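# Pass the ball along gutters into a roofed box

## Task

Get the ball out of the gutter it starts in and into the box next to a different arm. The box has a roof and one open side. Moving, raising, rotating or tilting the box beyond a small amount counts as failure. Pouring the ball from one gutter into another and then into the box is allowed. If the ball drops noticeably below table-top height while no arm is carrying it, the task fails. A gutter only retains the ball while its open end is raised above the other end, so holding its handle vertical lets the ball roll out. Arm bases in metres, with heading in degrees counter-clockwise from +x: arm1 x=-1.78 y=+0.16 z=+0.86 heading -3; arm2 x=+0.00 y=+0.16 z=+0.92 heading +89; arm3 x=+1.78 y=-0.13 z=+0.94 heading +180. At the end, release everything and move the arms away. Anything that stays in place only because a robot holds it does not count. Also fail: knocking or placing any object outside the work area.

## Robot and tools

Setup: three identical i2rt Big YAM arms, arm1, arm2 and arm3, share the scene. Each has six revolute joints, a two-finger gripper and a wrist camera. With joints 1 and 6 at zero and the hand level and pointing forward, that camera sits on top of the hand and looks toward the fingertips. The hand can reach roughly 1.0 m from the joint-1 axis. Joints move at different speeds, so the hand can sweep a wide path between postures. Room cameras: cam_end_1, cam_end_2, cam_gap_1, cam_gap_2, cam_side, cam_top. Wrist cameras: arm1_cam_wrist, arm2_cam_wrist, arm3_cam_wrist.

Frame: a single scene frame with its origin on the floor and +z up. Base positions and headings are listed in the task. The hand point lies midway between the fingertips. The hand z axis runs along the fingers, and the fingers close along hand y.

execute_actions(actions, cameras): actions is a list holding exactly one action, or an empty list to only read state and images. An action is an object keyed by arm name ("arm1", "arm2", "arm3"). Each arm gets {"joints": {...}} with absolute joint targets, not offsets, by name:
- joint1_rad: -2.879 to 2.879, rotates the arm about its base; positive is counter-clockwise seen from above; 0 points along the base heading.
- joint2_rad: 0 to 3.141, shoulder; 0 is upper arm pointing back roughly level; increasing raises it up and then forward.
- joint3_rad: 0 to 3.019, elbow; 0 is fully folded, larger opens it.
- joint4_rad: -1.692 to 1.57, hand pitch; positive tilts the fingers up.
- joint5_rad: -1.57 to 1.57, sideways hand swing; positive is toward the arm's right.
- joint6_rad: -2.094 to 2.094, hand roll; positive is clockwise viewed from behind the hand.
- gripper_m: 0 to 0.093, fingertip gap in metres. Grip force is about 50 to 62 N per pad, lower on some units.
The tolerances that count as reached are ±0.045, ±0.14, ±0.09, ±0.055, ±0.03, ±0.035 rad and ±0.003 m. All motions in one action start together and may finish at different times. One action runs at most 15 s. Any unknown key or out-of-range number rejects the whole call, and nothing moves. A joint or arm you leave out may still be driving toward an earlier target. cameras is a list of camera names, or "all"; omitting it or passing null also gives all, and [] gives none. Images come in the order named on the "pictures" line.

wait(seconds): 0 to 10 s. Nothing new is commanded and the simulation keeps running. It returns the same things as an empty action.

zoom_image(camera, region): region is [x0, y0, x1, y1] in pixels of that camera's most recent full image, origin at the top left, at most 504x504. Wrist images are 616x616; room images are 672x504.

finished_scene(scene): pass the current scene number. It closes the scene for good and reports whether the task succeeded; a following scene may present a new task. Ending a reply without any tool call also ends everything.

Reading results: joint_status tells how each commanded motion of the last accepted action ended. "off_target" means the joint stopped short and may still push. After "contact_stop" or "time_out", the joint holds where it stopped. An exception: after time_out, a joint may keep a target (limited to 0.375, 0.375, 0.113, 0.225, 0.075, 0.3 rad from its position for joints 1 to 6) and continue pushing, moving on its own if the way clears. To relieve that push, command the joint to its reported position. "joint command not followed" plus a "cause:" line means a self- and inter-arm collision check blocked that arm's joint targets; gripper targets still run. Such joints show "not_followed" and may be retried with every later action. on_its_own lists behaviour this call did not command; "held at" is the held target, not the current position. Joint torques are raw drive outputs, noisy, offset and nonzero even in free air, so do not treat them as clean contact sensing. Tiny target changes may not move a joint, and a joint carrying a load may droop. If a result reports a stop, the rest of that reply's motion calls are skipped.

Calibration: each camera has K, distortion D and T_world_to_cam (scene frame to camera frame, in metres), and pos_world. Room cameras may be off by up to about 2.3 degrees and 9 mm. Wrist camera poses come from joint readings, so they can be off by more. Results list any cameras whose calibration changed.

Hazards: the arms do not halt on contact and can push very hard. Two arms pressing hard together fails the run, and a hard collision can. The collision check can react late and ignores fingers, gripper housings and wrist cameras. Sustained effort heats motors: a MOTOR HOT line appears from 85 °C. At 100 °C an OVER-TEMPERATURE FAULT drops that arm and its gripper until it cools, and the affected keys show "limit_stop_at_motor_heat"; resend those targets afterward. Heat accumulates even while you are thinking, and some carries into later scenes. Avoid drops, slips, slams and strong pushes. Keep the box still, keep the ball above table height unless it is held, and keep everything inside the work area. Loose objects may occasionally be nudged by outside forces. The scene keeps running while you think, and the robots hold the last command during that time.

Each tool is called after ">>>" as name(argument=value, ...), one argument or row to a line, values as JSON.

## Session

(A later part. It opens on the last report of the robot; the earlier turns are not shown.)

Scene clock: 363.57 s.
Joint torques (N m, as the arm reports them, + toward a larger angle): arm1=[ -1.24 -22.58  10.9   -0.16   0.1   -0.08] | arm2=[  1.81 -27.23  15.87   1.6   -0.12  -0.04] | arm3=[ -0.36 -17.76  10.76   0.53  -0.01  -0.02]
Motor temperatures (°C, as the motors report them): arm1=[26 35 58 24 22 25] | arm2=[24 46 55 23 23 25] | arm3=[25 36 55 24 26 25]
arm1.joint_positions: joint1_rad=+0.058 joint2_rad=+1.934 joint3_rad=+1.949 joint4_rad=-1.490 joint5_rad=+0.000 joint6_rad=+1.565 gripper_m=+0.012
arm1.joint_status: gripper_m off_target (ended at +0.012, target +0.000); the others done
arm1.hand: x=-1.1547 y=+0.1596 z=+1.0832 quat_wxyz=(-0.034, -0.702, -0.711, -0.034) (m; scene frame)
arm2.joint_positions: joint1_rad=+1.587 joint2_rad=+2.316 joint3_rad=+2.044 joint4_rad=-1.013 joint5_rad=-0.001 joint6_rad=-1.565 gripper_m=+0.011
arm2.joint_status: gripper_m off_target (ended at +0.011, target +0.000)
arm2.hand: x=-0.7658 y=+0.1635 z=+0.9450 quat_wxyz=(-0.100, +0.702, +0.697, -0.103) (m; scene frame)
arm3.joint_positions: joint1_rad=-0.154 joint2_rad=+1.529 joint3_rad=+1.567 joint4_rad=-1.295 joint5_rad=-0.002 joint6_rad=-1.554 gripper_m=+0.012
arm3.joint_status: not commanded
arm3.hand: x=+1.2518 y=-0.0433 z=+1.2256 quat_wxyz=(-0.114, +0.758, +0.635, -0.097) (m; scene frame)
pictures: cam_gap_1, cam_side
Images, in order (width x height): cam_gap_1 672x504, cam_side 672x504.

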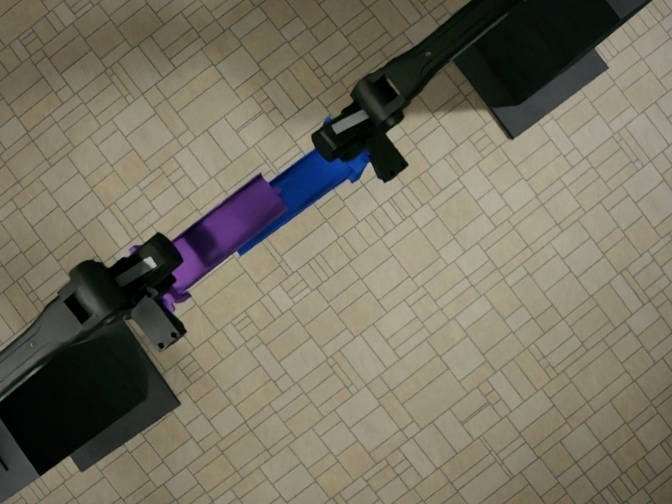

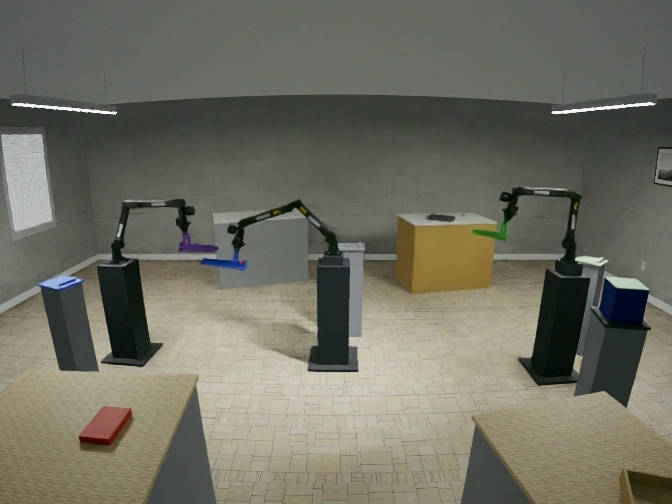

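>>> execute_actions(
  actions=[
    {"arm1":{"joints":{"joint2_rad":1.45,"joint4_rad":-1.4,"gripper_m":0.0}},"arm2":{"joints":{"gripper_m":0.0}}},
  ],
  cameras=["cam_side"],
)

Scene clock: 374.60 s.
Joint torques (N m, as the arm reports them, + toward a larger angle): arm1=[ -1.15 -16.14   8.72   1.71   0.09  -0.13] | arm2=[  1.77 -27.25  15.89   1.6   -0.12  -0.05] | arm3=[ -0.33 -18.59  10.84   0.4    0.03  -0.04]
Motor temperatures (°C, as the motors report them): arm1=[26 35 57 24 22 25] | arm2=[24 46 55 23 23 25] | arm3=[25 36 55 24 26 25]
arm1.joint_positions: joint1_rad=+0.058 joint2_rad=+1.475 joint3_rad=+1.976 joint4_rad=-1.419 joint5_rad=+0.000 joint6_rad=+1.565 gripper_m=+0.011
arm1.joint_status: gripper_m off_target (ended at +0.011, target +0.000); the others done
arm1.hand: x=-1.2422 y=+0.1590 z=+1.3638 quat_wxyz=(-0.227, -0.666, -0.674, -0.227) (m; scene frame)
arm2.joint_positions: joint1_rad=+1.587 joint2_rad=+2.316 joint3_rad=+2.044 joint4_rad=-1.013 joint5_rad=-0.001 joint6_rad=-1.565 gripper_m=+0.011
arm2.joint_status: gripper_m off_target (ended at +0.011, target +0.000)
arm2.hand: x=-0.7658 y=+0.1635 z=+0.9450 quat_wxyz=(-0.100, +0.702, +0.697, -0.103) (m; scene frame)
arm3.joint_positions: joint1_rad=-0.154 joint2_rad=+1.529 joint3_rad=+1.567 joint4_rad=-1.295 joint5_rad=-0.002 joint6_rad=-1.554 gripper_m=+0.012
arm3.joint_status: not commanded
arm3.hand: x=+1.2518 y=-0.0433 z=+1.2256 quat_wxyz=(-0.114, +0.758, +0.635, -0.097) (m; scene frame)
pictures: cam_side
Images, in order (width x height): cam_side 672x504.

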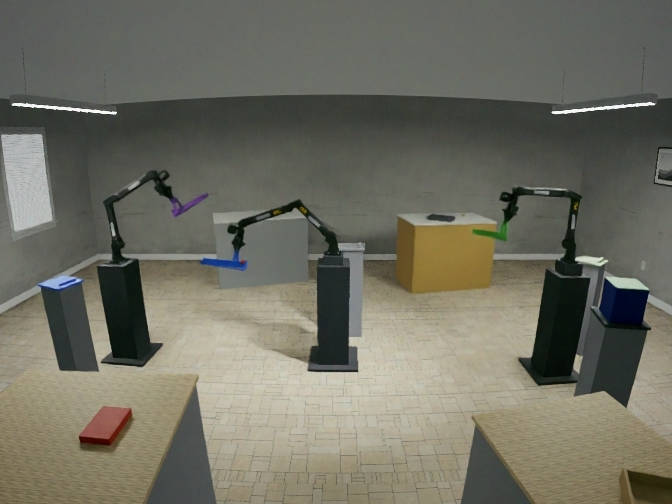

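>>> execute_actions(
  actions=[
    {"arm1":{"joints":{"joint1_rad":-2.05,"joint2_rad":1.60,"joint3_rad":1.72,"joint4_rad":-1.40,"joint5_rad":-0.146,"joint6_rad":-0.196,"gripper_m":0.0}},"arm2":{"joints":{"joint2_rad":1.60,"joint3_rad":1.95,"gripper_m":0.0}},"arm3":{"joints":{"joint2_rad":2.30,"joint3_rad":2.10,"joint4_rad":-1.0,"gripper_m":0.0}}},
  ],
  cameras=["cam_side","cam_top"],
)

Scene clock: 427.43 s.
Joint torques (N m, as the arm reports them, + toward a larger angle): arm1=[ -0.15 -19.62   9.64   0.58  -0.35  -0.2 ] | arm2=[  1.75 -18.63  14.26   2.29  -0.1   -0.01] | arm3=[ -0.08 -29.37  11.88   0.78   0.05  -0.04]
Motor temperatures (°C, as the motors report them): arm1=[26 33 52 24 22 25] | arm2=[24 48 56 23 23 25] | arm3=[25 37 56 24 26 25]
arm1.joint_positions: joint1_rad=-2.059 joint2_rad=+1.627 joint3_rad=+1.699 joint4_rad=-1.402 joint5_rad=-0.141 joint6_rad=-0.190 gripper_m=+0.012
arm1.joint_status: gripper_m off_target (ended at +0.012, target +0.000); the others done
arm1.hand: x=-2.0423 y=-0.3280 z=+1.1574 quat_wxyz=(-0.113, -0.807, -0.575, +0.081) (m; scene frame)
arm2.joint_positions: joint1_rad=+1.587 joint2_rad=+1.631 joint3_rad=+1.921 joint4_rad=-1.012 joint5_rad=-0.001 joint6_rad=-1.565 gripper_m=+0.011
arm2.joint_status: gripper_m off_target (ended at +0.011, target +0.000); the others done
arm2.hand: x=-0.6625 y=+0.1644 z=+1.3719 quat_wxyz=(-0.290, +0.647, +0.642, -0.293) (m; scene frame)
arm3.joint_positions: joint1_rad=-0.154 joint2_rad=+2.320 joint3_rad=+2.046 joint4_rad=-1.006 joint5_rad=-0.002 joint6_rad=-1.555 gripper_m=+0.012
arm3.joint_status: gripper_m off_target (ended at +0.012, target +0.000); the others done
arm3.hand: x=+1.0218 y=-0.0053 z=+0.9538 quat_wxyz=(-0.106, +0.759, +0.637, -0.091) (m; scene frame)
pictures: cam_side, cam_top
Images, in order (width x height): cam_side 672x504, cam_top 672x504.

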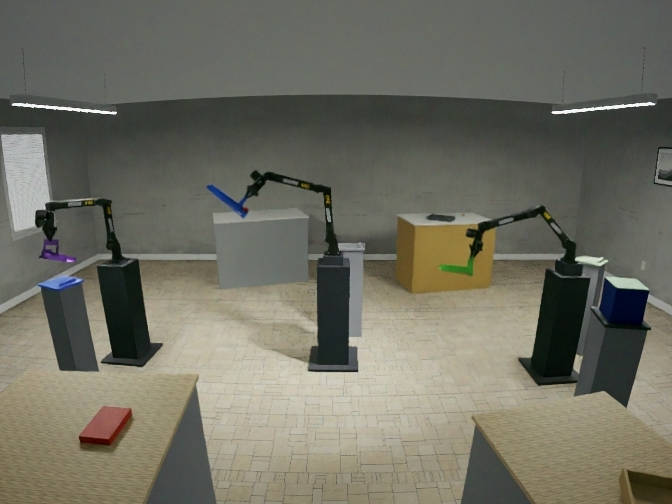

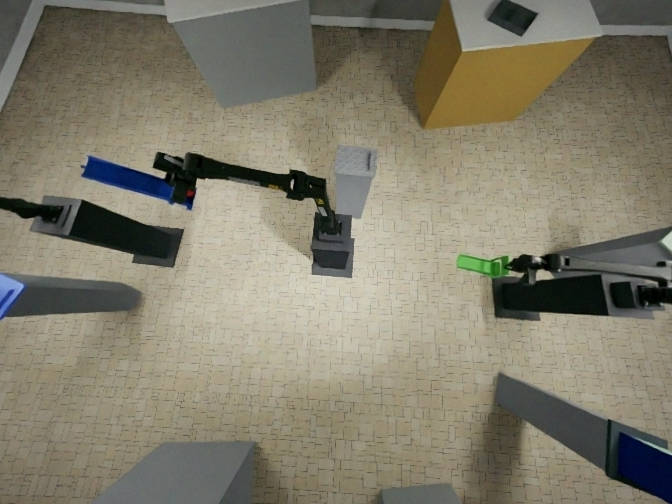

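>>> execute_actions(
  actions=[
    {"arm1":{"joints":{"joint1_rad":-2.05,"joint2_rad":1.75,"joint3_rad":1.70,"joint4_rad":-1.40,"gripper_m":0.0}},"arm2":{"joints":{"joint1_rad":-1.71,"joint3_rad":1.89,"joint4_rad":-1.22,"gripper_m":0.0}},"arm3":{"joints":{"gripper_m":0.0}}},
  ],
  cameras=["cam_side","cam_top"],
)

Scene clock: 436.97 s.
Joint torques (N m, as the arm reports them, + toward a larger angle): arm1=[ -0.08 -22.02   8.51   0.35  -0.34  -0.2 ] | arm2=[  2.07 -17.74  13.3    1.06  -0.19  -0.03] | arm3=[ -0.73 -29.75  11.82   0.65   0.06  -0.01]
Motor temperatures (°C, as the motors report them): arm1=[26 33 53 24 23 25] | arm2=[24 45 55 24 23 25] | arm3=[25 40 57 24 26 25]
arm1.joint_positions: joint1_rad=-2.059 joint2_rad=+1.775 joint3_rad=+1.692 joint4_rad=-1.402 joint5_rad=-0.142 joint6_rad=-0.190 gripper_m=+0.012
arm1.joint_status: gripper_m off_target (ended at +0.012, target +0.000); the others done
arm1.hand: x=-2.0507 y=-0.3422 z=+1.0742 quat_wxyz=(-0.082, -0.815, -0.574, +0.010) (m; scene frame)
arm2.joint_positions: joint1_rad=-1.714 joint2_rad=+1.626 joint3_rad=+1.870 joint4_rad=-1.212 joint5_rad=+0.001 joint6_rad=-1.567 gripper_m=+0.011
arm2.joint_status: gripper_m off_target (ended at +0.011, target +0.000); the others done
arm2.hand: x=+0.6129 y=+0.0626 z=+1.3137 quat_wxyz=(-0.191, +0.617, -0.729, +0.226) (m; scene frame)
arm3.joint_positions: joint1_rad=-0.154 joint2_rad=+2.320 joint3_rad=+2.046 joint4_rad=-1.006 joint5_rad=-0.002 joint6_rad=-1.555 gripper_m=+0.012
arm3.joint_status: gripper_m off_target (ended at +0.012, target +0.000)
arm3.hand: x=+1.0218 y=-0.0053 z=+0.9538 quat_wxyz=(-0.106, +0.759, +0.637, -0.091) (m; scene frame)
pictures: cam_side, cam_top
Images, in order (width x height): cam_side 672x504, cam_top 672x504.

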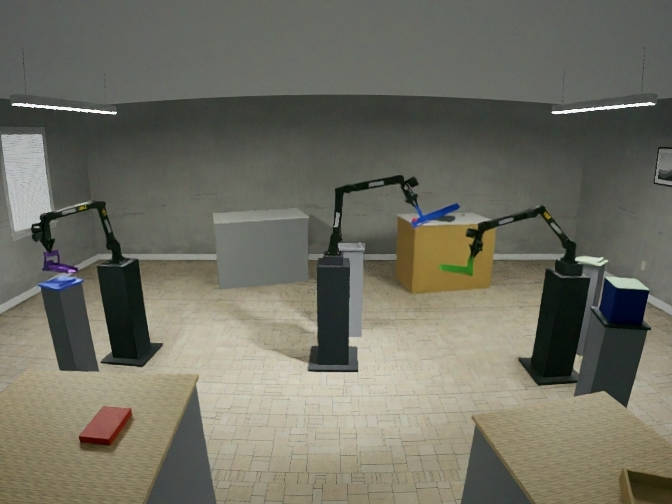

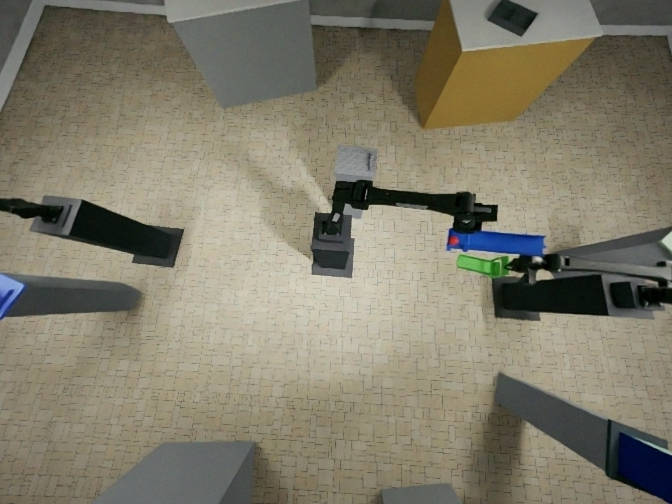

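>>> execute_actions(
  actions=[
    {"arm1":{"joints":{"joint2_rad":1.89,"joint3_rad":1.67,"joint4_rad":-1.344,"gripper_m":0.0}},"arm2":{"joints":{"joint2_rad":1.84,"gripper_m":0.0}},"arm3":{"joints":{"gripper_m":0.0}}},
  ],
  cameras=["cam_side","cam_gap_2","arm1_cam_wrist"],
)

Scene clock: 444.50 s.
Joint torques (N m, as the arm reports them, + toward a larger angle): arm1=[ -0.32 -22.01   7.63   0.43   0.1   -0.2 ] | arm2=[  1.92 -22.03  14.5    0.62  -0.19  -0.03] | arm3=[ -0.63 -29.03  11.68   0.92   0.07   0.03]
Motor temperatures (°C, as the motors report them): arm1=[26 34 52 24 23 25] | arm2=[24 44 55 23 23 25] | arm3=[25 41 57 24 26 25]
arm1.joint_positions: joint1_rad=-2.057 joint2_rad=+1.899 joint3_rad=+1.669 joint4_rad=-1.353 joint5_rad=-0.151 joint6_rad=-0.191 gripper_m=+0.012
arm1.joint_status: gripper_m off_target (ended at +0.012, target +0.000); the others done
arm1.hand: x=-2.0536 y=-0.3524 z=+0.9977 quat_wxyz=(-0.066, -0.816, -0.573, -0.037) (m; scene frame)
arm2.joint_positions: joint1_rad=-1.714 joint2_rad=+1.871 joint3_rad=+1.854 joint4_rad=-1.214 joint5_rad=+0.001 joint6_rad=-1.567 gripper_m=+0.011
arm2.joint_status: gripper_m off_target (ended at +0.011, target +0.000); the others done
arm2.hand: x=+0.6542 y=+0.0554 z=+1.1534 quat_wxyz=(-0.108, +0.637, -0.752, +0.130) (m; scene frame)
arm3.joint_positions: joint1_rad=-0.154 joint2_rad=+2.320 joint3_rad=+2.046 joint4_rad=-1.006 joint5_rad=-0.002 joint6_rad=-1.555 gripper_m=+0.012
arm3.joint_status: gripper_m off_target (ended at +0.012, target +0.000)
arm3.hand: x=+1.0218 y=-0.0053 z=+0.9538 quat_wxyz=(-0.106, +0.759, +0.637, -0.091) (m; scene frame)
pictures: arm1_cam_wrist, cam_gap_2, cam_side
camera_calibration (this result's frames):
arm1_cam_wrist: T_world_to_cam=[[-0.932654, 0.332108, -0.140926, -1.65959], [0.203443, 0.806741, 0.554779, 0.155448], [0.297937, 0.488746, -0.819976, 1.73085], [0, 0, 0, 1]] pos_world=[-2.09513, -0.420189, 1.09914]
Images, in order (width x height): arm1_cam_wrist 616x616, cam_gap_2 672x504, cam_side 672x504.

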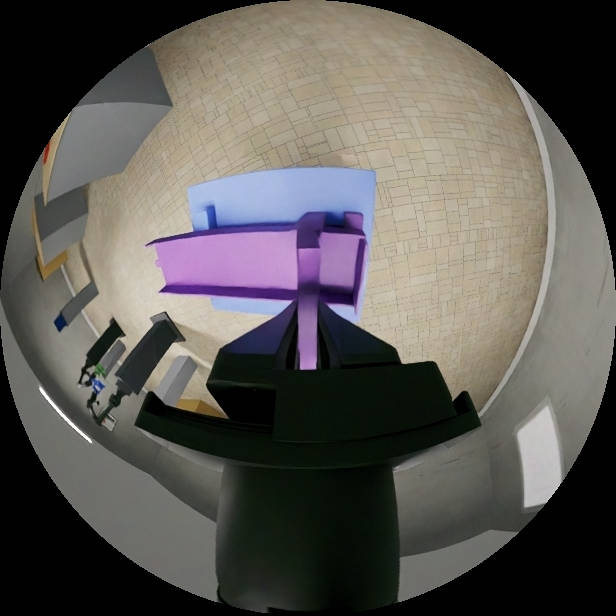

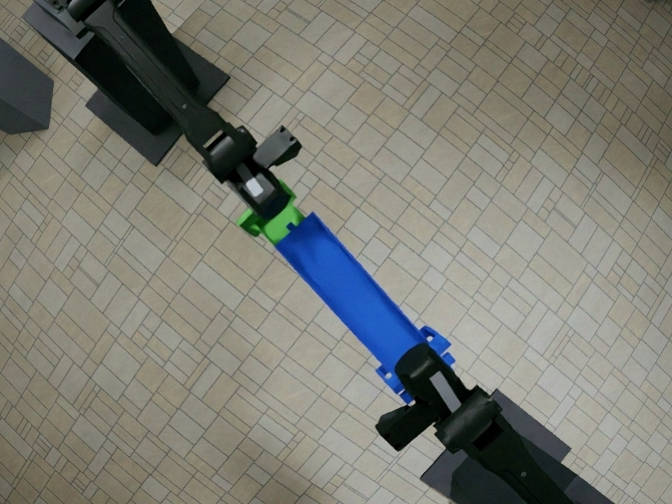

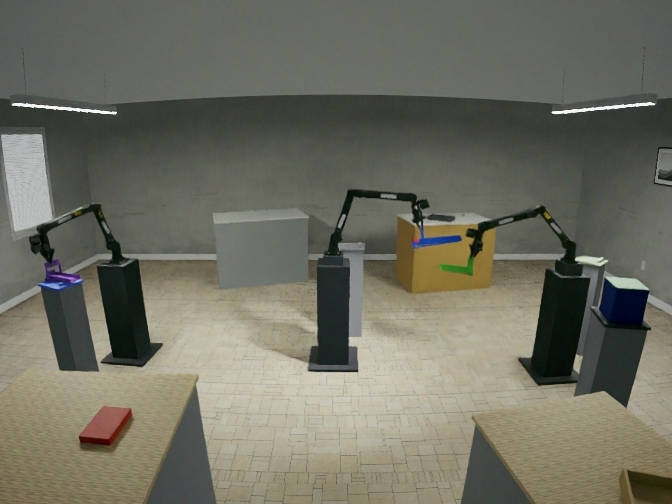

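>>> execute_actions(
  actions=[
    {"arm1":{"joints":{"gripper_m":0.07}},"arm2":{"joints":{"joint2_rad":1.93,"gripper_m":0.0}},"arm3":{"joints":{"gripper_m":0.0}}},
  ],
  cameras=["cam_side","cam_gap_2","arm1_cam_wrist"],
)

>>> zoom_image(
  camera="cam_side",
  region=[370, 180, 530, 300],
)

Scene clock: 460.07 s.
Joint torques (N m, as the arm reports them, + toward a larger angle): arm1=[ -0.23 -22.25   7.66   0.44  -0.07  -0.19] | arm2=[  1.9  -21.29  14.34   0.55  -0.19  -0.04] | arm3=[ -0.2  -29.4   11.77   0.78   0.02  -0.03]
Motor temperatures (°C, as the motors report them): arm1=[26 35 51 24 22 25] | arm2=[24 45 55 23 23 25] | arm3=[25 43 58 24 26 25]
arm1.joint_positions: joint1_rad=-2.057 joint2_rad=+1.899 joint3_rad=+1.669 joint4_rad=-1.353 joint5_rad=-0.147 joint6_rad=-0.191 gripper_m=+0.070
arm1.joint_status: all done
arm1.hand: x=-2.0542 y=-0.3520 z=+0.9976 quat_wxyz=(-0.065, -0.817, -0.573, -0.036) (m; scene frame)
arm2.joint_positions: joint1_rad=-1.714 joint2_rad=+1.938 joint3_rad=+1.854 joint4_rad=-1.214 joint5_rad=+0.001 joint6_rad=-1.567 gripper_m=+0.011
arm2.joint_status: gripper_m off_target (ended at +0.011, target +0.000); the others done
arm2.hand: x=+0.6595 y=+0.0545 z=+1.1104 quat_wxyz=(-0.087, +0.640, -0.756, +0.105) (m; scene frame)
arm3.joint_positions: joint1_rad=-0.154 joint2_rad=+2.320 joint3_rad=+2.046 joint4_rad=-1.006 joint5_rad=-0.002 joint6_rad=-1.555 gripper_m=+0.012
arm3.joint_status: gripper_m off_target (ended at +0.012, target +0.000)
arm3.hand: x=+1.0218 y=-0.0053 z=+0.9538 quat_wxyz=(-0.106, +0.759, +0.637, -0.091) (m; scene frame)
pictures: arm1_cam_wrist, cam_gap_2, cam_side
camera_calibration (this result's frames):
arm1_cam_wrist: T_world_to_cam=[[-0.933126, 0.332333, -0.137221, -1.66482], [0.205222, 0.805667, 0.555684, 0.157719], [0.295227, 0.490363, -0.819991, 1.72579], [0, 0, 0, 1]] pos_world=[-2.09535, -0.420056, 1.09904]
Images, in order (width x height): arm1_cam_wrist 616x616, cam_gap_2 672x504, cam_side 672x504.

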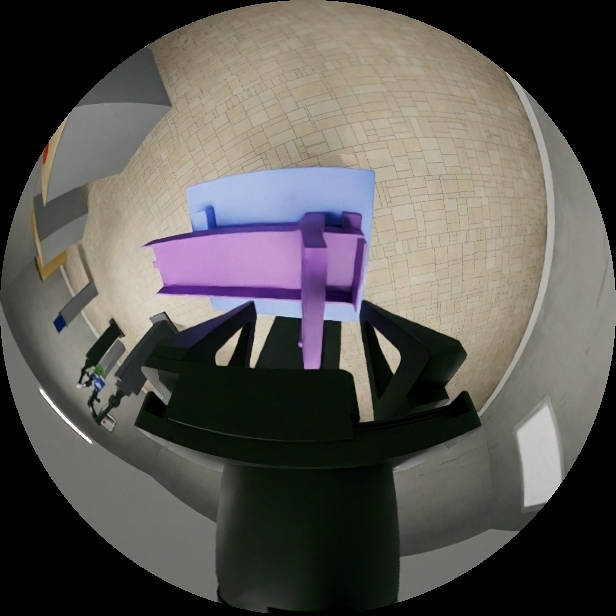

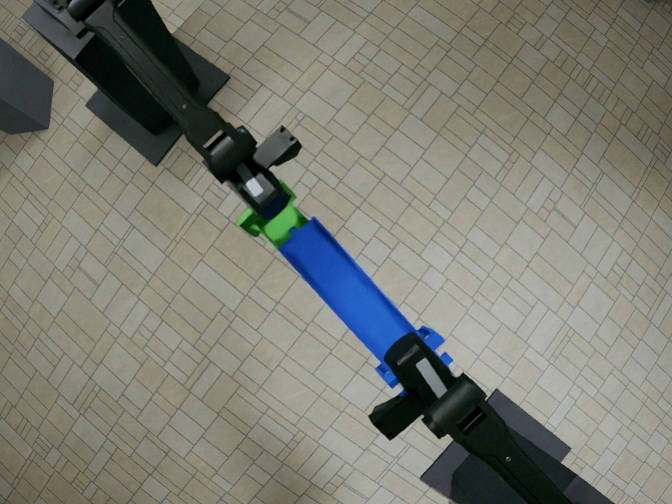

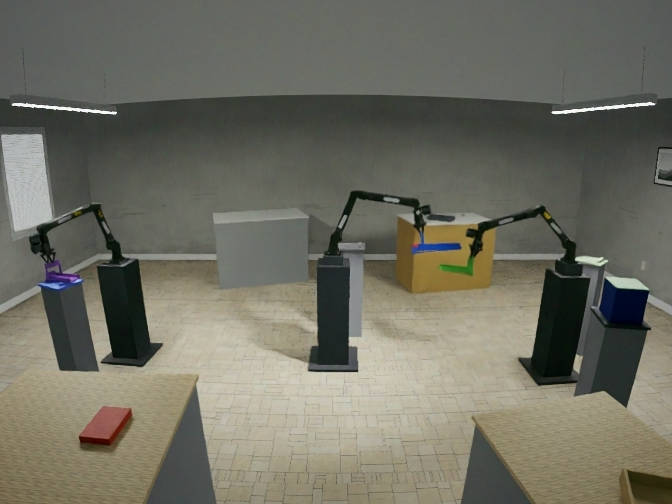

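Region (370, 180, 530, 300) of cam_side's 672x504 image, scaled by 3.150, with more detail than that image has; it fills the top 378 rows of this view, and the rest is white.

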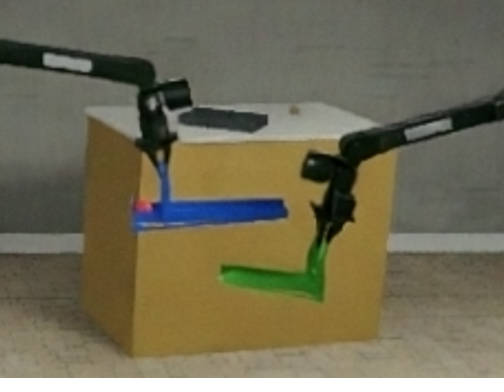

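>>> execute_actions(
  actions=[
    {"arm1":{"joints":{"joint2_rad":1.70,"joint3_rad":1.72,"joint4_rad":-1.42,"gripper_m":0.07}},"arm2":{"joints":{"joint2_rad":1.965,"joint4_rad":-1.27,"gripper_m":0.0}},"arm3":{"joints":{"gripper_m":0.0}}},
  ],
  cameras=["cam_side","cam_gap_2"],
)

>>> zoom_image(
  camera="cam_side",
  region=[370, 180, 530, 300],
)

Scene clock: 474.33 s.
Joint torques (N m, as the arm reports them, + toward a larger angle): arm1=[ -0.2  -16.9   10.36  -0.02  -0.08  -0.2 ] | arm2=[  1.92 -19.85  14.24   0.22  -0.2   -0.04] | arm3=[ -0.7  -28.66  11.78   1.02   0.04  -0.06]
Motor temperatures (°C, as the motors report them): arm1=[26 35 50 24 22 25] | arm2=[24 45 55 23 23 25] | arm3=[25 44 59 24 26 25]
arm1.joint_positions: joint1_rad=-2.057 joint2_rad=+1.688 joint3_rad=+1.689 joint4_rad=-1.409 joint5_rad=-0.147 joint6_rad=-0.191 gripper_m=+0.070
arm1.joint_status: all done
arm1.hand: x=-2.0429 y=-0.3332 z=+1.1198 quat_wxyz=(-0.100, -0.810, -0.576, +0.044) (m; scene frame)
arm2.joint_positions: joint1_rad=-1.714 joint2_rad=+1.959 joint3_rad=+1.854 joint4_rad=-1.258 joint5_rad=+0.001 joint6_rad=-1.567 gripper_m=+0.011
arm2.joint_status: gripper_m off_target (ended at +0.011, target +0.000); the others done
arm2.hand: x=+0.6503 y=+0.0559 z=+1.0944 quat_wxyz=(-0.066, +0.643, -0.759, +0.080) (m; scene frame)
arm3.joint_positions: joint1_rad=-0.154 joint2_rad=+2.320 joint3_rad=+2.046 joint4_rad=-1.006 joint5_rad=-0.002 joint6_rad=-1.555 gripper_m=+0.012
arm3.joint_status: gripper_m off_target (ended at +0.012, target +0.000)
arm3.hand: x=+1.0218 y=-0.0053 z=+0.9538 quat_wxyz=(-0.106, +0.759, +0.637, -0.091) (m; scene frame)
pictures: cam_gap_2, cam_side
Images, in order (width x height): cam_gap_2 672x504, cam_side 672x504.

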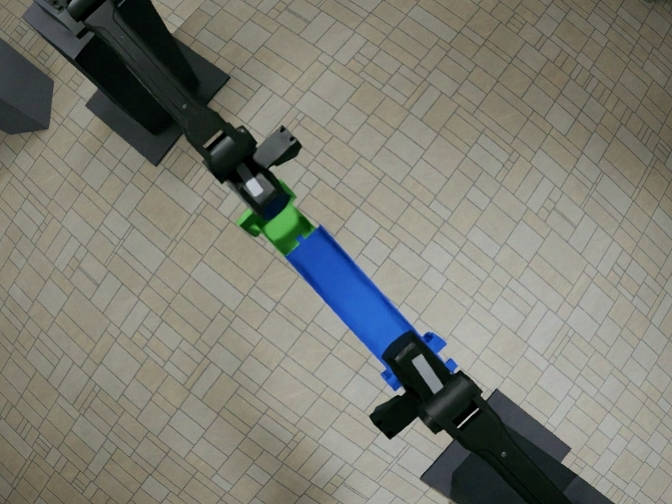

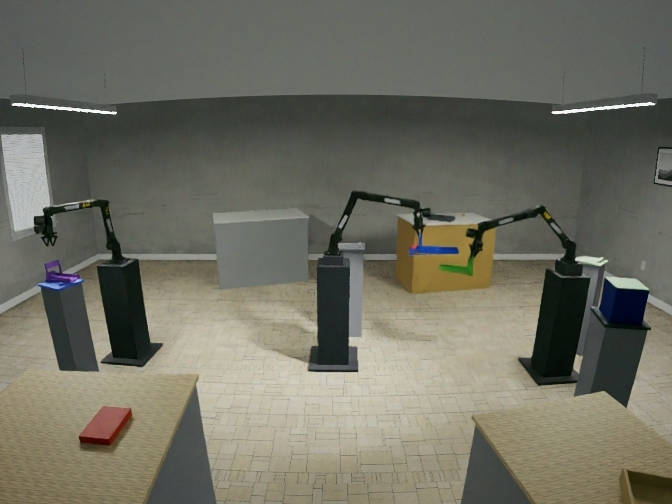

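Region (370, 180, 530, 300) of cam_side's 672x504 image, scaled by 3.150, with more detail than that image has; it fills the top 378 rows of this view, and the rest is white.

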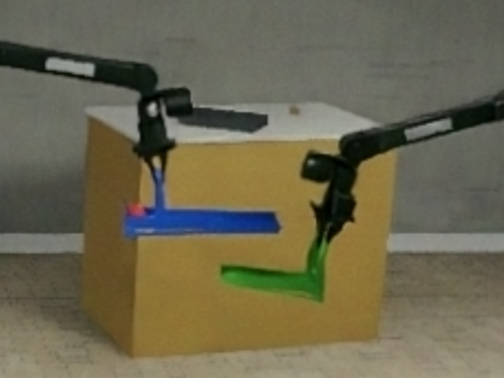

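>>> execute_actions(
  actions=[
    {"arm2":{"joints":{"joint4_rad":-1.37,"gripper_m":0.0}},"arm3":{"joints":{"gripper_m":0.0}}},
  ],
  cameras=["cam_side","cam_gap_2"],
)

>>> zoom_image(
  camera="cam_side",
  region=[370, 180, 530, 300],
)

Scene clock: 480.67 s.
Joint torques (N m, as the arm reports them, + toward a larger angle): arm1=[ -0.06 -16.83  10.34  -0.02  -0.07  -0.19] | arm2=[  1.88 -19.62  14.02  -0.11  -0.2   -0.05] | arm3=[ -0.83 -28.74  11.85   0.64   0.05  -0.11]
Motor temperatures (°C, as the motors report them): arm1=[26 34 52 24 22 25] | arm2=[24 44 55 23 23 25] | arm3=[25 44 59 24 26 25]
arm1.joint_positions: joint1_rad=-2.057 joint2_rad=+1.688 joint3_rad=+1.689 joint4_rad=-1.409 joint5_rad=-0.147 joint6_rad=-0.191 gripper_m=+0.070
arm1.joint_status: not commanded
arm1.hand: x=-2.0429 y=-0.3332 z=+1.1198 quat_wxyz=(-0.100, -0.810, -0.576, +0.044) (m; scene frame)
arm2.joint_positions: joint1_rad=-1.714 joint2_rad=+1.959 joint3_rad=+1.854 joint4_rad=-1.357 joint5_rad=+0.001 joint6_rad=-1.567 gripper_m=+0.011
arm2.joint_status: gripper_m off_target (ended at +0.011, target +0.000); the others done
arm2.hand: x=+0.6265 y=+0.0598 z=+1.0906 quat_wxyz=(-0.034, +0.645, -0.762, +0.042) (m; scene frame)
arm3.joint_positions: joint1_rad=-0.154 joint2_rad=+2.320 joint3_rad=+2.046 joint4_rad=-1.006 joint5_rad=-0.002 joint6_rad=-1.555 gripper_m=+0.012
arm3.joint_status: gripper_m off_target (ended at +0.012, target +0.000)
arm3.hand: x=+1.0218 y=-0.0053 z=+0.9538 quat_wxyz=(-0.106, +0.759, +0.637, -0.091) (m; scene frame)
pictures: cam_gap_2, cam_side
Images, in order (width x height): cam_gap_2 672x504, cam_side 672x504.

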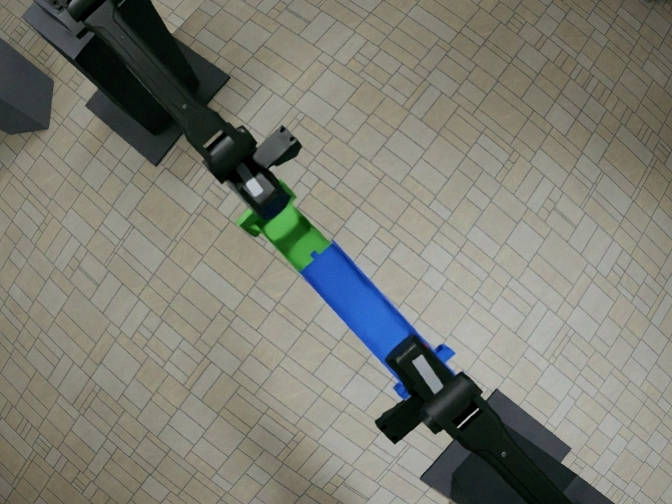

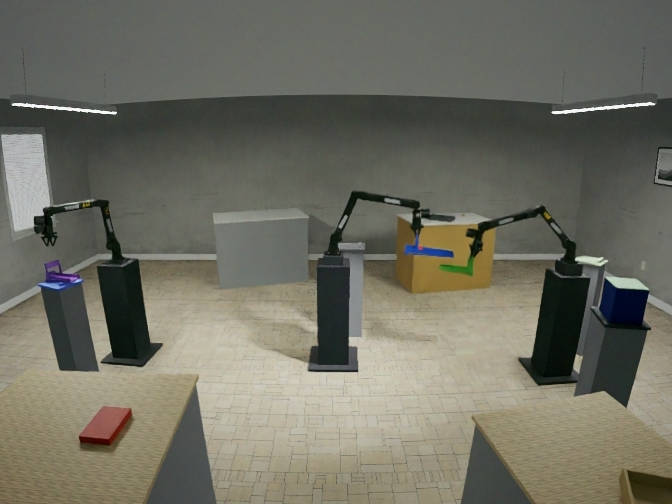

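Region (370, 180, 530, 300) of cam_side's 672x504 image, scaled by 3.150, with more detail than that image has; it fills the top 378 rows of this view, and the rest is white.

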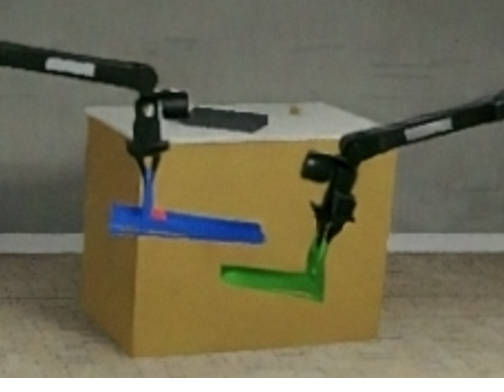

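>>> execute_actions(
  actions=[],
  cameras=["cam_side","cam_gap_2"],
)

>>> zoom_image(
  camera="cam_side",
  region=[370, 180, 530, 300],
)

Scene clock: 485.50 s.
Joint torques (N m, as the arm reports them, + toward a larger angle): arm1=[ -0.15 -16.89  10.3    0.01  -0.07  -0.19] | arm2=[  1.95 -19.49  14.02   0.09  -0.2   -0.05] | arm3=[ -0.57 -29.23  11.83   1.19  -0.02  -0.01]
Motor temperatures (°C, as the motors report them): arm1=[26 34 53 24 22 25] | arm2=[24 44 55 23 23 25] | arm3=[25 44 59 24 26 25]
arm1.joint_positions: joint1_rad=-2.057 joint2_rad=+1.688 joint3_rad=+1.689 joint4_rad=-1.409 joint5_rad=-0.147 joint6_rad=-0.191 gripper_m=+0.070
arm1.joint_status: not commanded
arm1.hand: x=-2.0429 y=-0.3332 z=+1.1198 quat_wxyz=(-0.100, -0.810, -0.576, +0.044) (m; scene frame)
arm2.joint_positions: joint1_rad=-1.714 joint2_rad=+1.959 joint3_rad=+1.854 joint4_rad=-1.360 joint5_rad=+0.001 joint6_rad=-1.567 gripper_m=+0.011
arm2.joint_status: gripper_m off_target (ended at +0.011, target +0.000); the others done
arm2.hand: x=+0.6259 y=+0.0599 z=+1.0905 quat_wxyz=(-0.033, +0.645, -0.762, +0.042) (m; scene frame)
arm3.joint_positions: joint1_rad=-0.155 joint2_rad=+2.320 joint3_rad=+2.046 joint4_rad=-1.008 joint5_rad=-0.001 joint6_rad=-1.557 gripper_m=+0.012
arm3.joint_status: gripper_m off_target (ended at +0.012, target +0.000)
arm3.hand: x=+1.0223 y=-0.0045 z=+0.9536 quat_wxyz=(-0.106, +0.758, +0.637, -0.089) (m; scene frame)
pictures: cam_gap_2, cam_side
Images, in order (width x height): cam_gap_2 672x504, cam_side 672x504.

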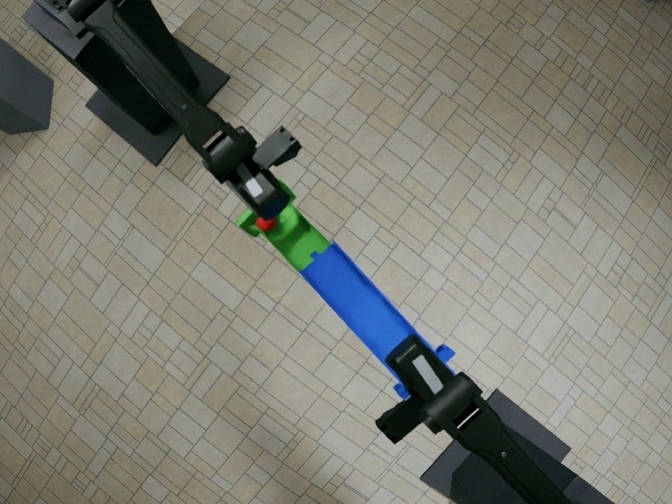

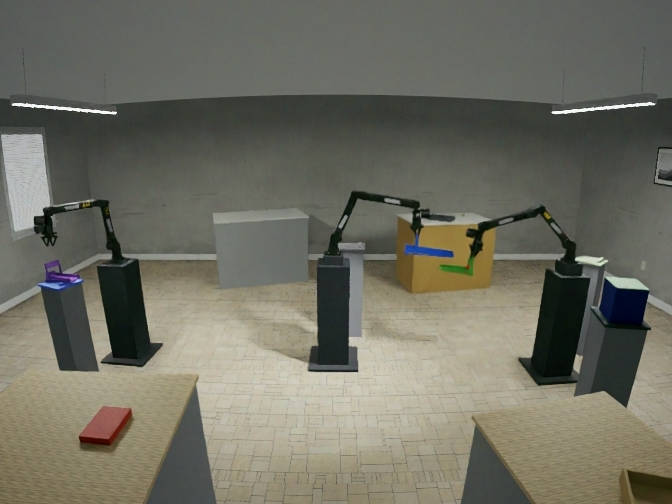

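Region (370, 180, 530, 300) of cam_side's 672x504 image, scaled by 3.150, with more detail than that image has; it fills the top 378 rows of this view, and the rest is white.

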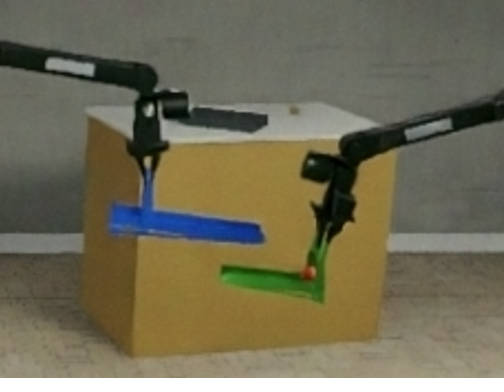

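>>> execute_actions(
  actions=[
    {"arm1":{"joints":{"joint2_rad":1.2,"joint3_rad":1.4}},"arm2":{"joints":{"joint2_rad":1.55,"joint4_rad":-1.3,"gripper_m":0.0}},"arm3":{"joints":{"gripper_m":0.0}}},
  ],
  cameras=["cam_side"],
)

Scene clock: 498.57 s.
Joint torques (N m, as the arm reports them, + toward a larger angle): arm1=[-0.22 -8.41  7.54  0.4  -0.07 -0.18] | arm2=[  1.86 -15.19  12.87   2.16  -0.19  -0.01] | arm3=[ -0.1  -29.65  11.91   0.96  -0.05   0.03]
Motor temperatures (°C, as the motors report them): arm1=[26 33 54 24 22 25] | arm2=[24 44 55 23 23 25] | arm3=[25 45 59 24 26 25]
arm1.joint_positions: joint1_rad=-2.057 joint2_rad=+1.195 joint3_rad=+1.408 joint4_rad=-1.411 joint5_rad=-0.147 joint6_rad=-0.191 gripper_m=+0.070
arm1.joint_status: all done
arm1.hand: x=-1.9678 y=-0.2072 z=+1.2230 quat_wxyz=(-0.142, -0.794, -0.574, +0.139) (m; scene frame)
arm2.joint_positions: joint1_rad=-1.714 joint2_rad=+1.567 joint3_rad=+1.871 joint4_rad=-1.321 joint5_rad=+0.001 joint6_rad=-1.567 gripper_m=+0.011
arm2.joint_status: gripper_m off_target (ended at +0.011, target +0.000); the others done
arm2.hand: x=+0.5749 y=+0.0688 z=+1.3339 quat_wxyz=(-0.176, +0.622, -0.734, +0.209) (m; scene frame)
arm3.joint_positions: joint1_rad=-0.155 joint2_rad=+2.320 joint3_rad=+2.046 joint4_rad=-1.008 joint5_rad=-0.001 joint6_rad=-1.557 gripper_m=+0.012
arm3.joint_status: gripper_m off_target (ended at +0.012, target +0.000)
arm3.hand: x=+1.0223 y=-0.0045 z=+0.9536 quat_wxyz=(-0.106, +0.758, +0.637, -0.089) (m; scene frame)
pictures: cam_side
Images, in order (width x height): cam_side 672x504.

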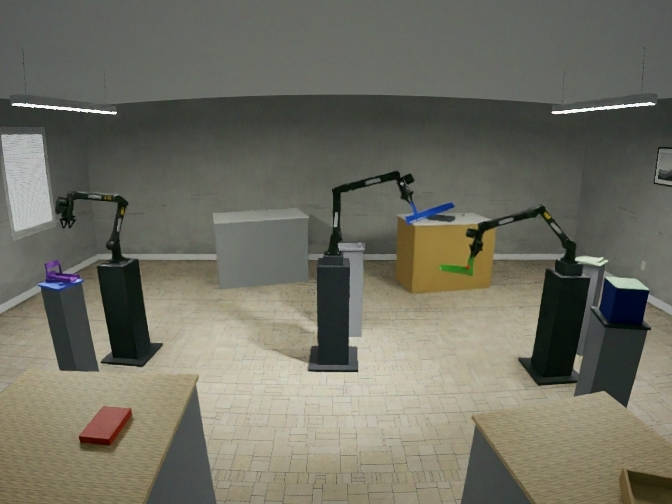

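>>> execute_actions(
  actions=[
    {"arm2":{"joints":{"joint1_rad":-0.101,"joint2_rad":1.60,"joint3_rad":1.47,"joint4_rad":-1.25,"joint5_rad":0.147,"joint6_rad":-0.078,"gripper_m":0.0}},"arm3":{"joints":{"joint2_rad":1.65,"joint4_rad":-1.1,"gripper_m":0.0}}},
  ],
  cameras=["cam_side","cam_end_2","cam_top","arm3_cam_wrist"],
)

Scene clock: 508.87 s.
Joint torques (N m, as the arm reports them, + toward a larger angle): arm1=[-0.26 -8.41  7.59  0.42 -0.07 -0.19] | arm2=[  0.8  -17.17  12.2    0.86   0.2    0.04] | arm3=[ -0.55 -22.12  10.87   1.79   0.01  -0.04]
Motor temperatures (°C, as the motors report them): arm1=[26 32 52 24 22 25] | arm2=[24 43 54 23 23 25] | arm3=[25 45 59 24 26 25]
arm1.joint_positions: joint1_rad=-2.057 joint2_rad=+1.195 joint3_rad=+1.408 joint4_rad=-1.411 joint5_rad=-0.147 joint6_rad=-0.191 gripper_m=+0.070
arm1.joint_status: not commanded
arm1.hand: x=-1.9678 y=-0.2072 z=+1.2230 quat_wxyz=(-0.142, -0.794, -0.574, +0.139) (m; scene frame)
arm2.joint_positions: joint1_rad=-0.095 joint2_rad=+1.629 joint3_rad=+1.454 joint4_rad=-1.255 joint5_rad=+0.140 joint6_rad=-0.086 gripper_m=+0.011
arm2.joint_status: gripper_m off_target (ended at +0.011, target +0.000); the others done
arm2.hand: x=+0.0831 y=+0.6783 z=+1.1149 quat_wxyz=(-0.097, +0.691, -0.716, +0.010) (m; scene frame)
arm3.joint_positions: joint1_rad=-0.155 joint2_rad=+1.686 joint3_rad=+2.071 joint4_rad=-1.110 joint5_rad=-0.001 joint6_rad=-1.557 gripper_m=+0.012
arm3.joint_status: gripper_m off_target (ended at +0.012, target +0.000); the others done
arm3.hand: x=+1.1116 y=-0.0207 z=+1.4106 quat_wxyz=(-0.307, +0.700, +0.589, -0.263) (m; scene frame)
pictures: arm3_cam_wrist, cam_end_2, cam_side, cam_top
camera_calibration (this result's frames):
arm3_cam_wrist: T_world_to_cam=[[-0.663255, 0.132005, 0.73666, -0.298709], [0.566239, 0.732134, 0.378621, -1.14078], [-0.489353, 0.668248, -0.560338, 1.46971], [0, 0, 0, 1]] pos_world=[1.16704, -0.107495, 1.4755]
Images, in order (width x height): arm3_cam_wrist 616x616, cam_end_2 672x504, cam_side 672x504, cam_top 672x504.

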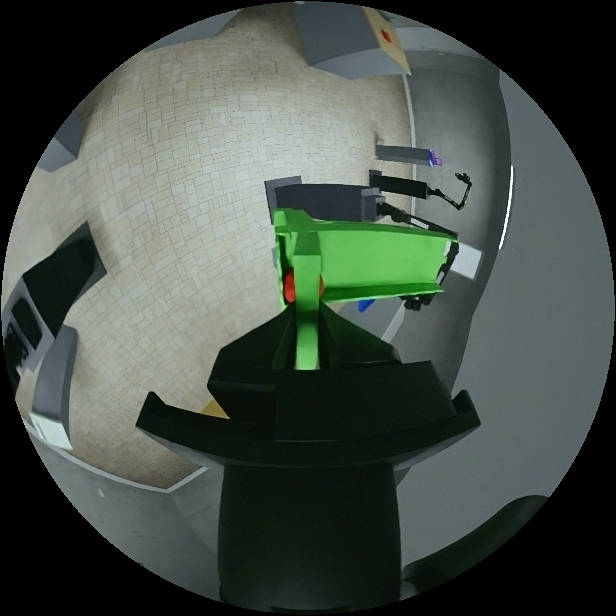

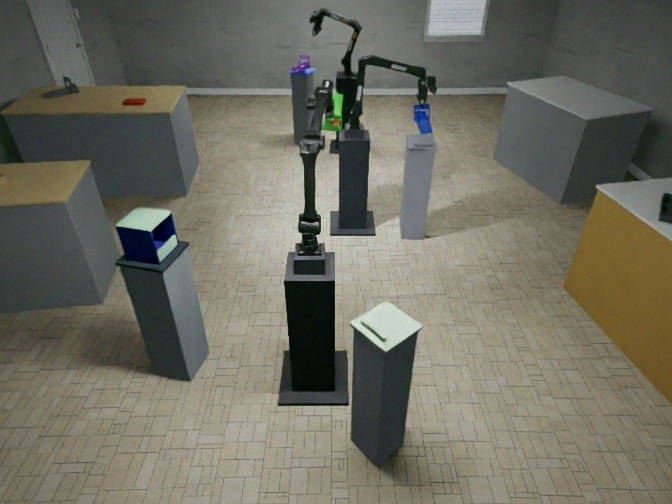

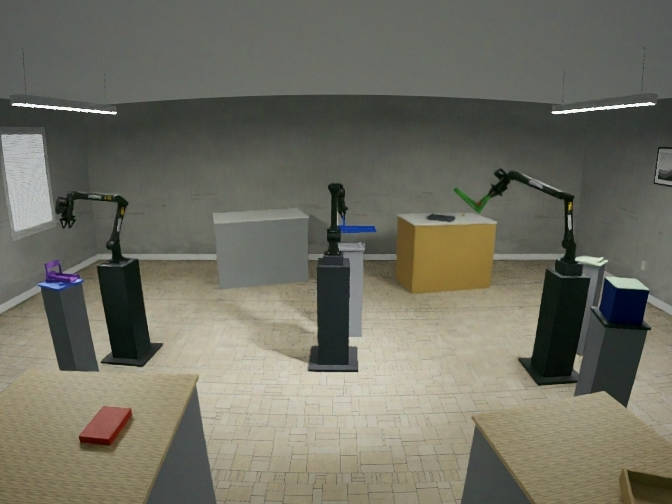

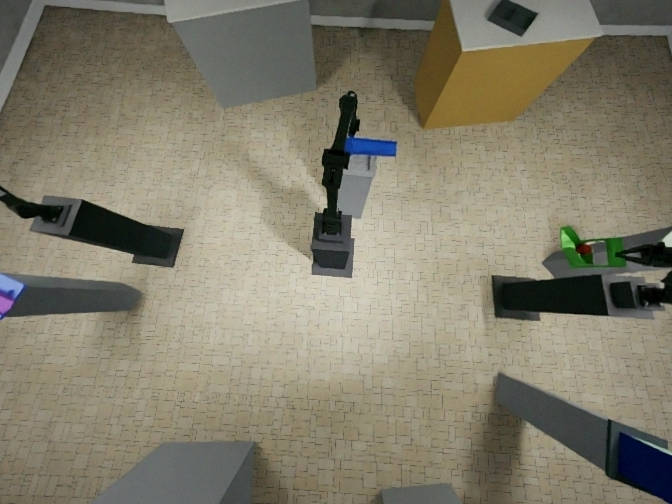

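>>> zoom_image(
  camera="cam_end_2",
  region=[90, 190, 210, 290],
)

>>> zoom_image(
  camera="cam_side",
  region=[570, 250, 672, 350],
)

Region (90, 190, 210, 290) of cam_end_2's 672x504 image, scaled by 4.200, with more detail than that image has.

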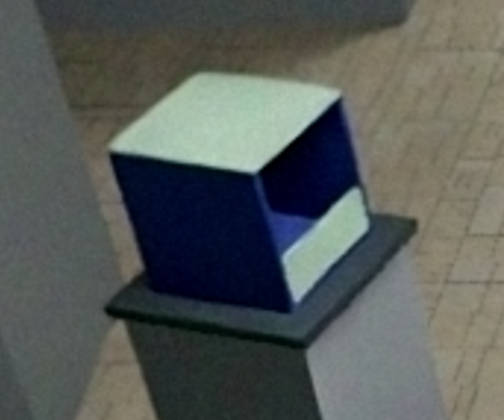

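Region (570, 250, 672, 350) of cam_side's 672x504 image, scaled by 4.941, with more detail than that image has; it fills the top 494 rows of this view, and the rest is white.

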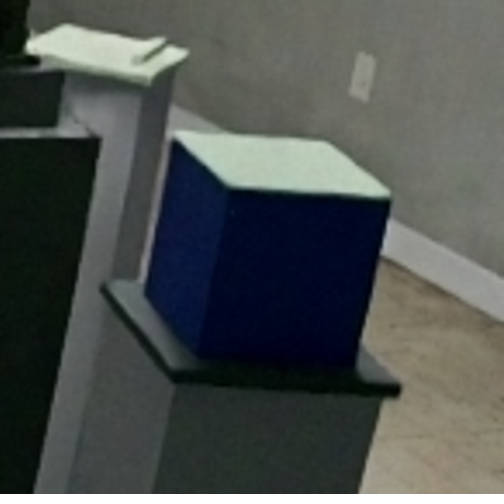

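>>> execute_actions(
  actions=[
    {"arm2":{"joints":{"joint1_rad":-0.101,"joint2_rad":1.82,"joint3_rad":1.43,"joint4_rad":-1.14,"joint5_rad":0.147,"joint6_rad":-0.078,"gripper_m":0.0}},"arm3":{"joints":{"joint1_rad":1.58,"joint2_rad":1.40,"joint3_rad":1.62,"gripper_m":0.0}}},
  ],
  cameras=["cam_end_2","arm2_cam_wrist","arm3_cam_wrist"],
)

Scene clock: 611.67 s.
Joint torques (N m, as the arm reports them, + toward a larger angle): arm1=[-0.25 -8.55  7.6   0.42 -0.06 -0.19] | arm2=[  1.24 -18.11  10.85   0.84  -0.01   0.04] | arm3=[  1.28 -17.04  10.32   1.76   0.03   0.01]
Motor temperatures (°C, as the motors report them): arm1=[26 29 49 24 22 25] | arm2=[24 42 52 23 23 25] | arm3=[25 42 58 24 26 25]
arm1.joint_positions: joint1_rad=-2.057 joint2_rad=+1.195 joint3_rad=+1.408 joint4_rad=-1.411 joint5_rad=-0.147 joint6_rad=-0.191 gripper_m=+0.070
arm1.joint_status: not commanded
arm1.hand: x=-1.9678 y=-0.2072 z=+1.2230 quat_wxyz=(-0.142, -0.794, -0.574, +0.139) (m; scene frame)
arm2.joint_positions: joint1_rad=-0.094 joint2_rad=+1.833 joint3_rad=+1.416 joint4_rad=-1.150 joint5_rad=+0.148 joint6_rad=-0.083 gripper_m=+0.011
arm2.joint_status: gripper_m off_target (ended at +0.011, target +0.000); the others done
arm2.hand: x=+0.0855 y=+0.6917 z=+0.9987 quat_wxyz=(-0.047, +0.695, -0.715, +0.056) (m; scene frame)
arm3.joint_positions: joint1_rad=+1.584 joint2_rad=+1.434 joint3_rad=+1.602 joint4_rad=-1.110 joint5_rad=-0.002 joint6_rad=-1.557 gripper_m=+0.012
arm3.joint_status: gripper_m off_target (ended at +0.012, target +0.000); the others done
arm3.hand: x=+1.7792 y=-0.6868 z=+1.3190 quat_wxyz=(+0.010, +0.005, +0.951, -0.308) (m; scene frame)
pictures: arm2_cam_wrist, arm3_cam_wrist, cam_end_2
camera_calibration (this result's frames):
arm2_cam_wrist: T_world_to_cam=[[0.990583, -0.0276562, 0.134095, -0.199047], [-0.101078, -0.808348, 0.579963, -0.00417557], [0.0923555, -0.588055, -0.803531, 1.32628], [0, 0, 0, 1]] pos_world=[0.0742618, 0.771043, 1.09482]
arm3_cam_wrist: T_world_to_cam=[[-0.0282748, -0.812347, 0.582488, -1.27547], [-0.823685, 0.349086, 0.446858, 1.12345], [-0.566343, -0.467152, -0.678988, 1.70386], [0, 0, 0, 1]] pos_world=[1.85428, -0.632348, 1.39782]
Images, in order (width x height): arm2_cam_wrist 616x616, arm3_cam_wrist 616x616, cam_end_2 672x504.

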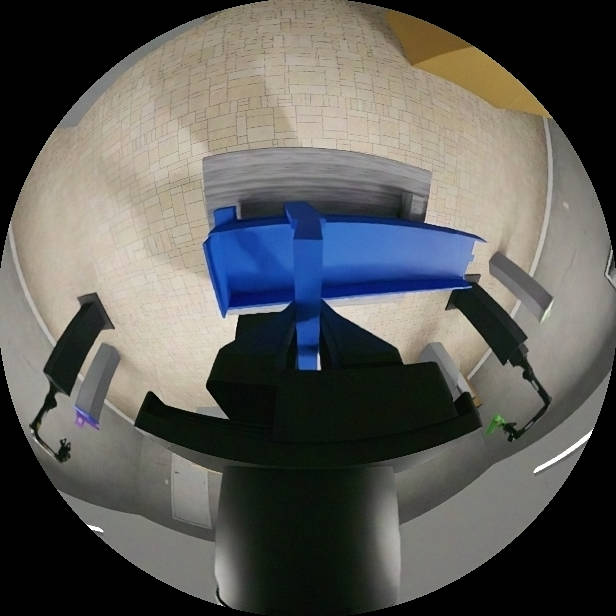

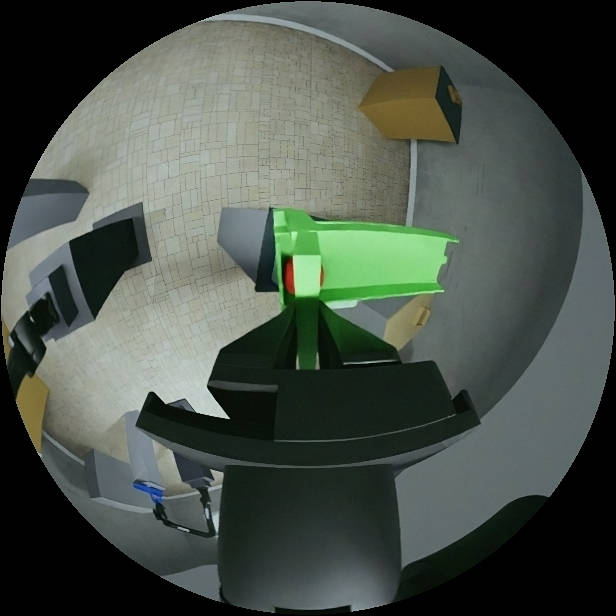

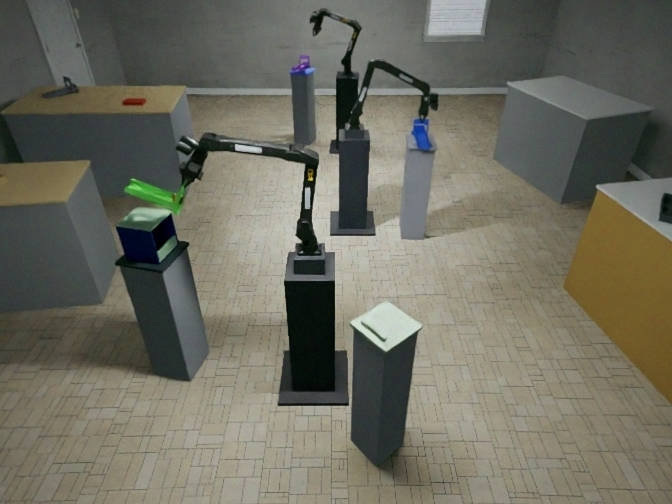

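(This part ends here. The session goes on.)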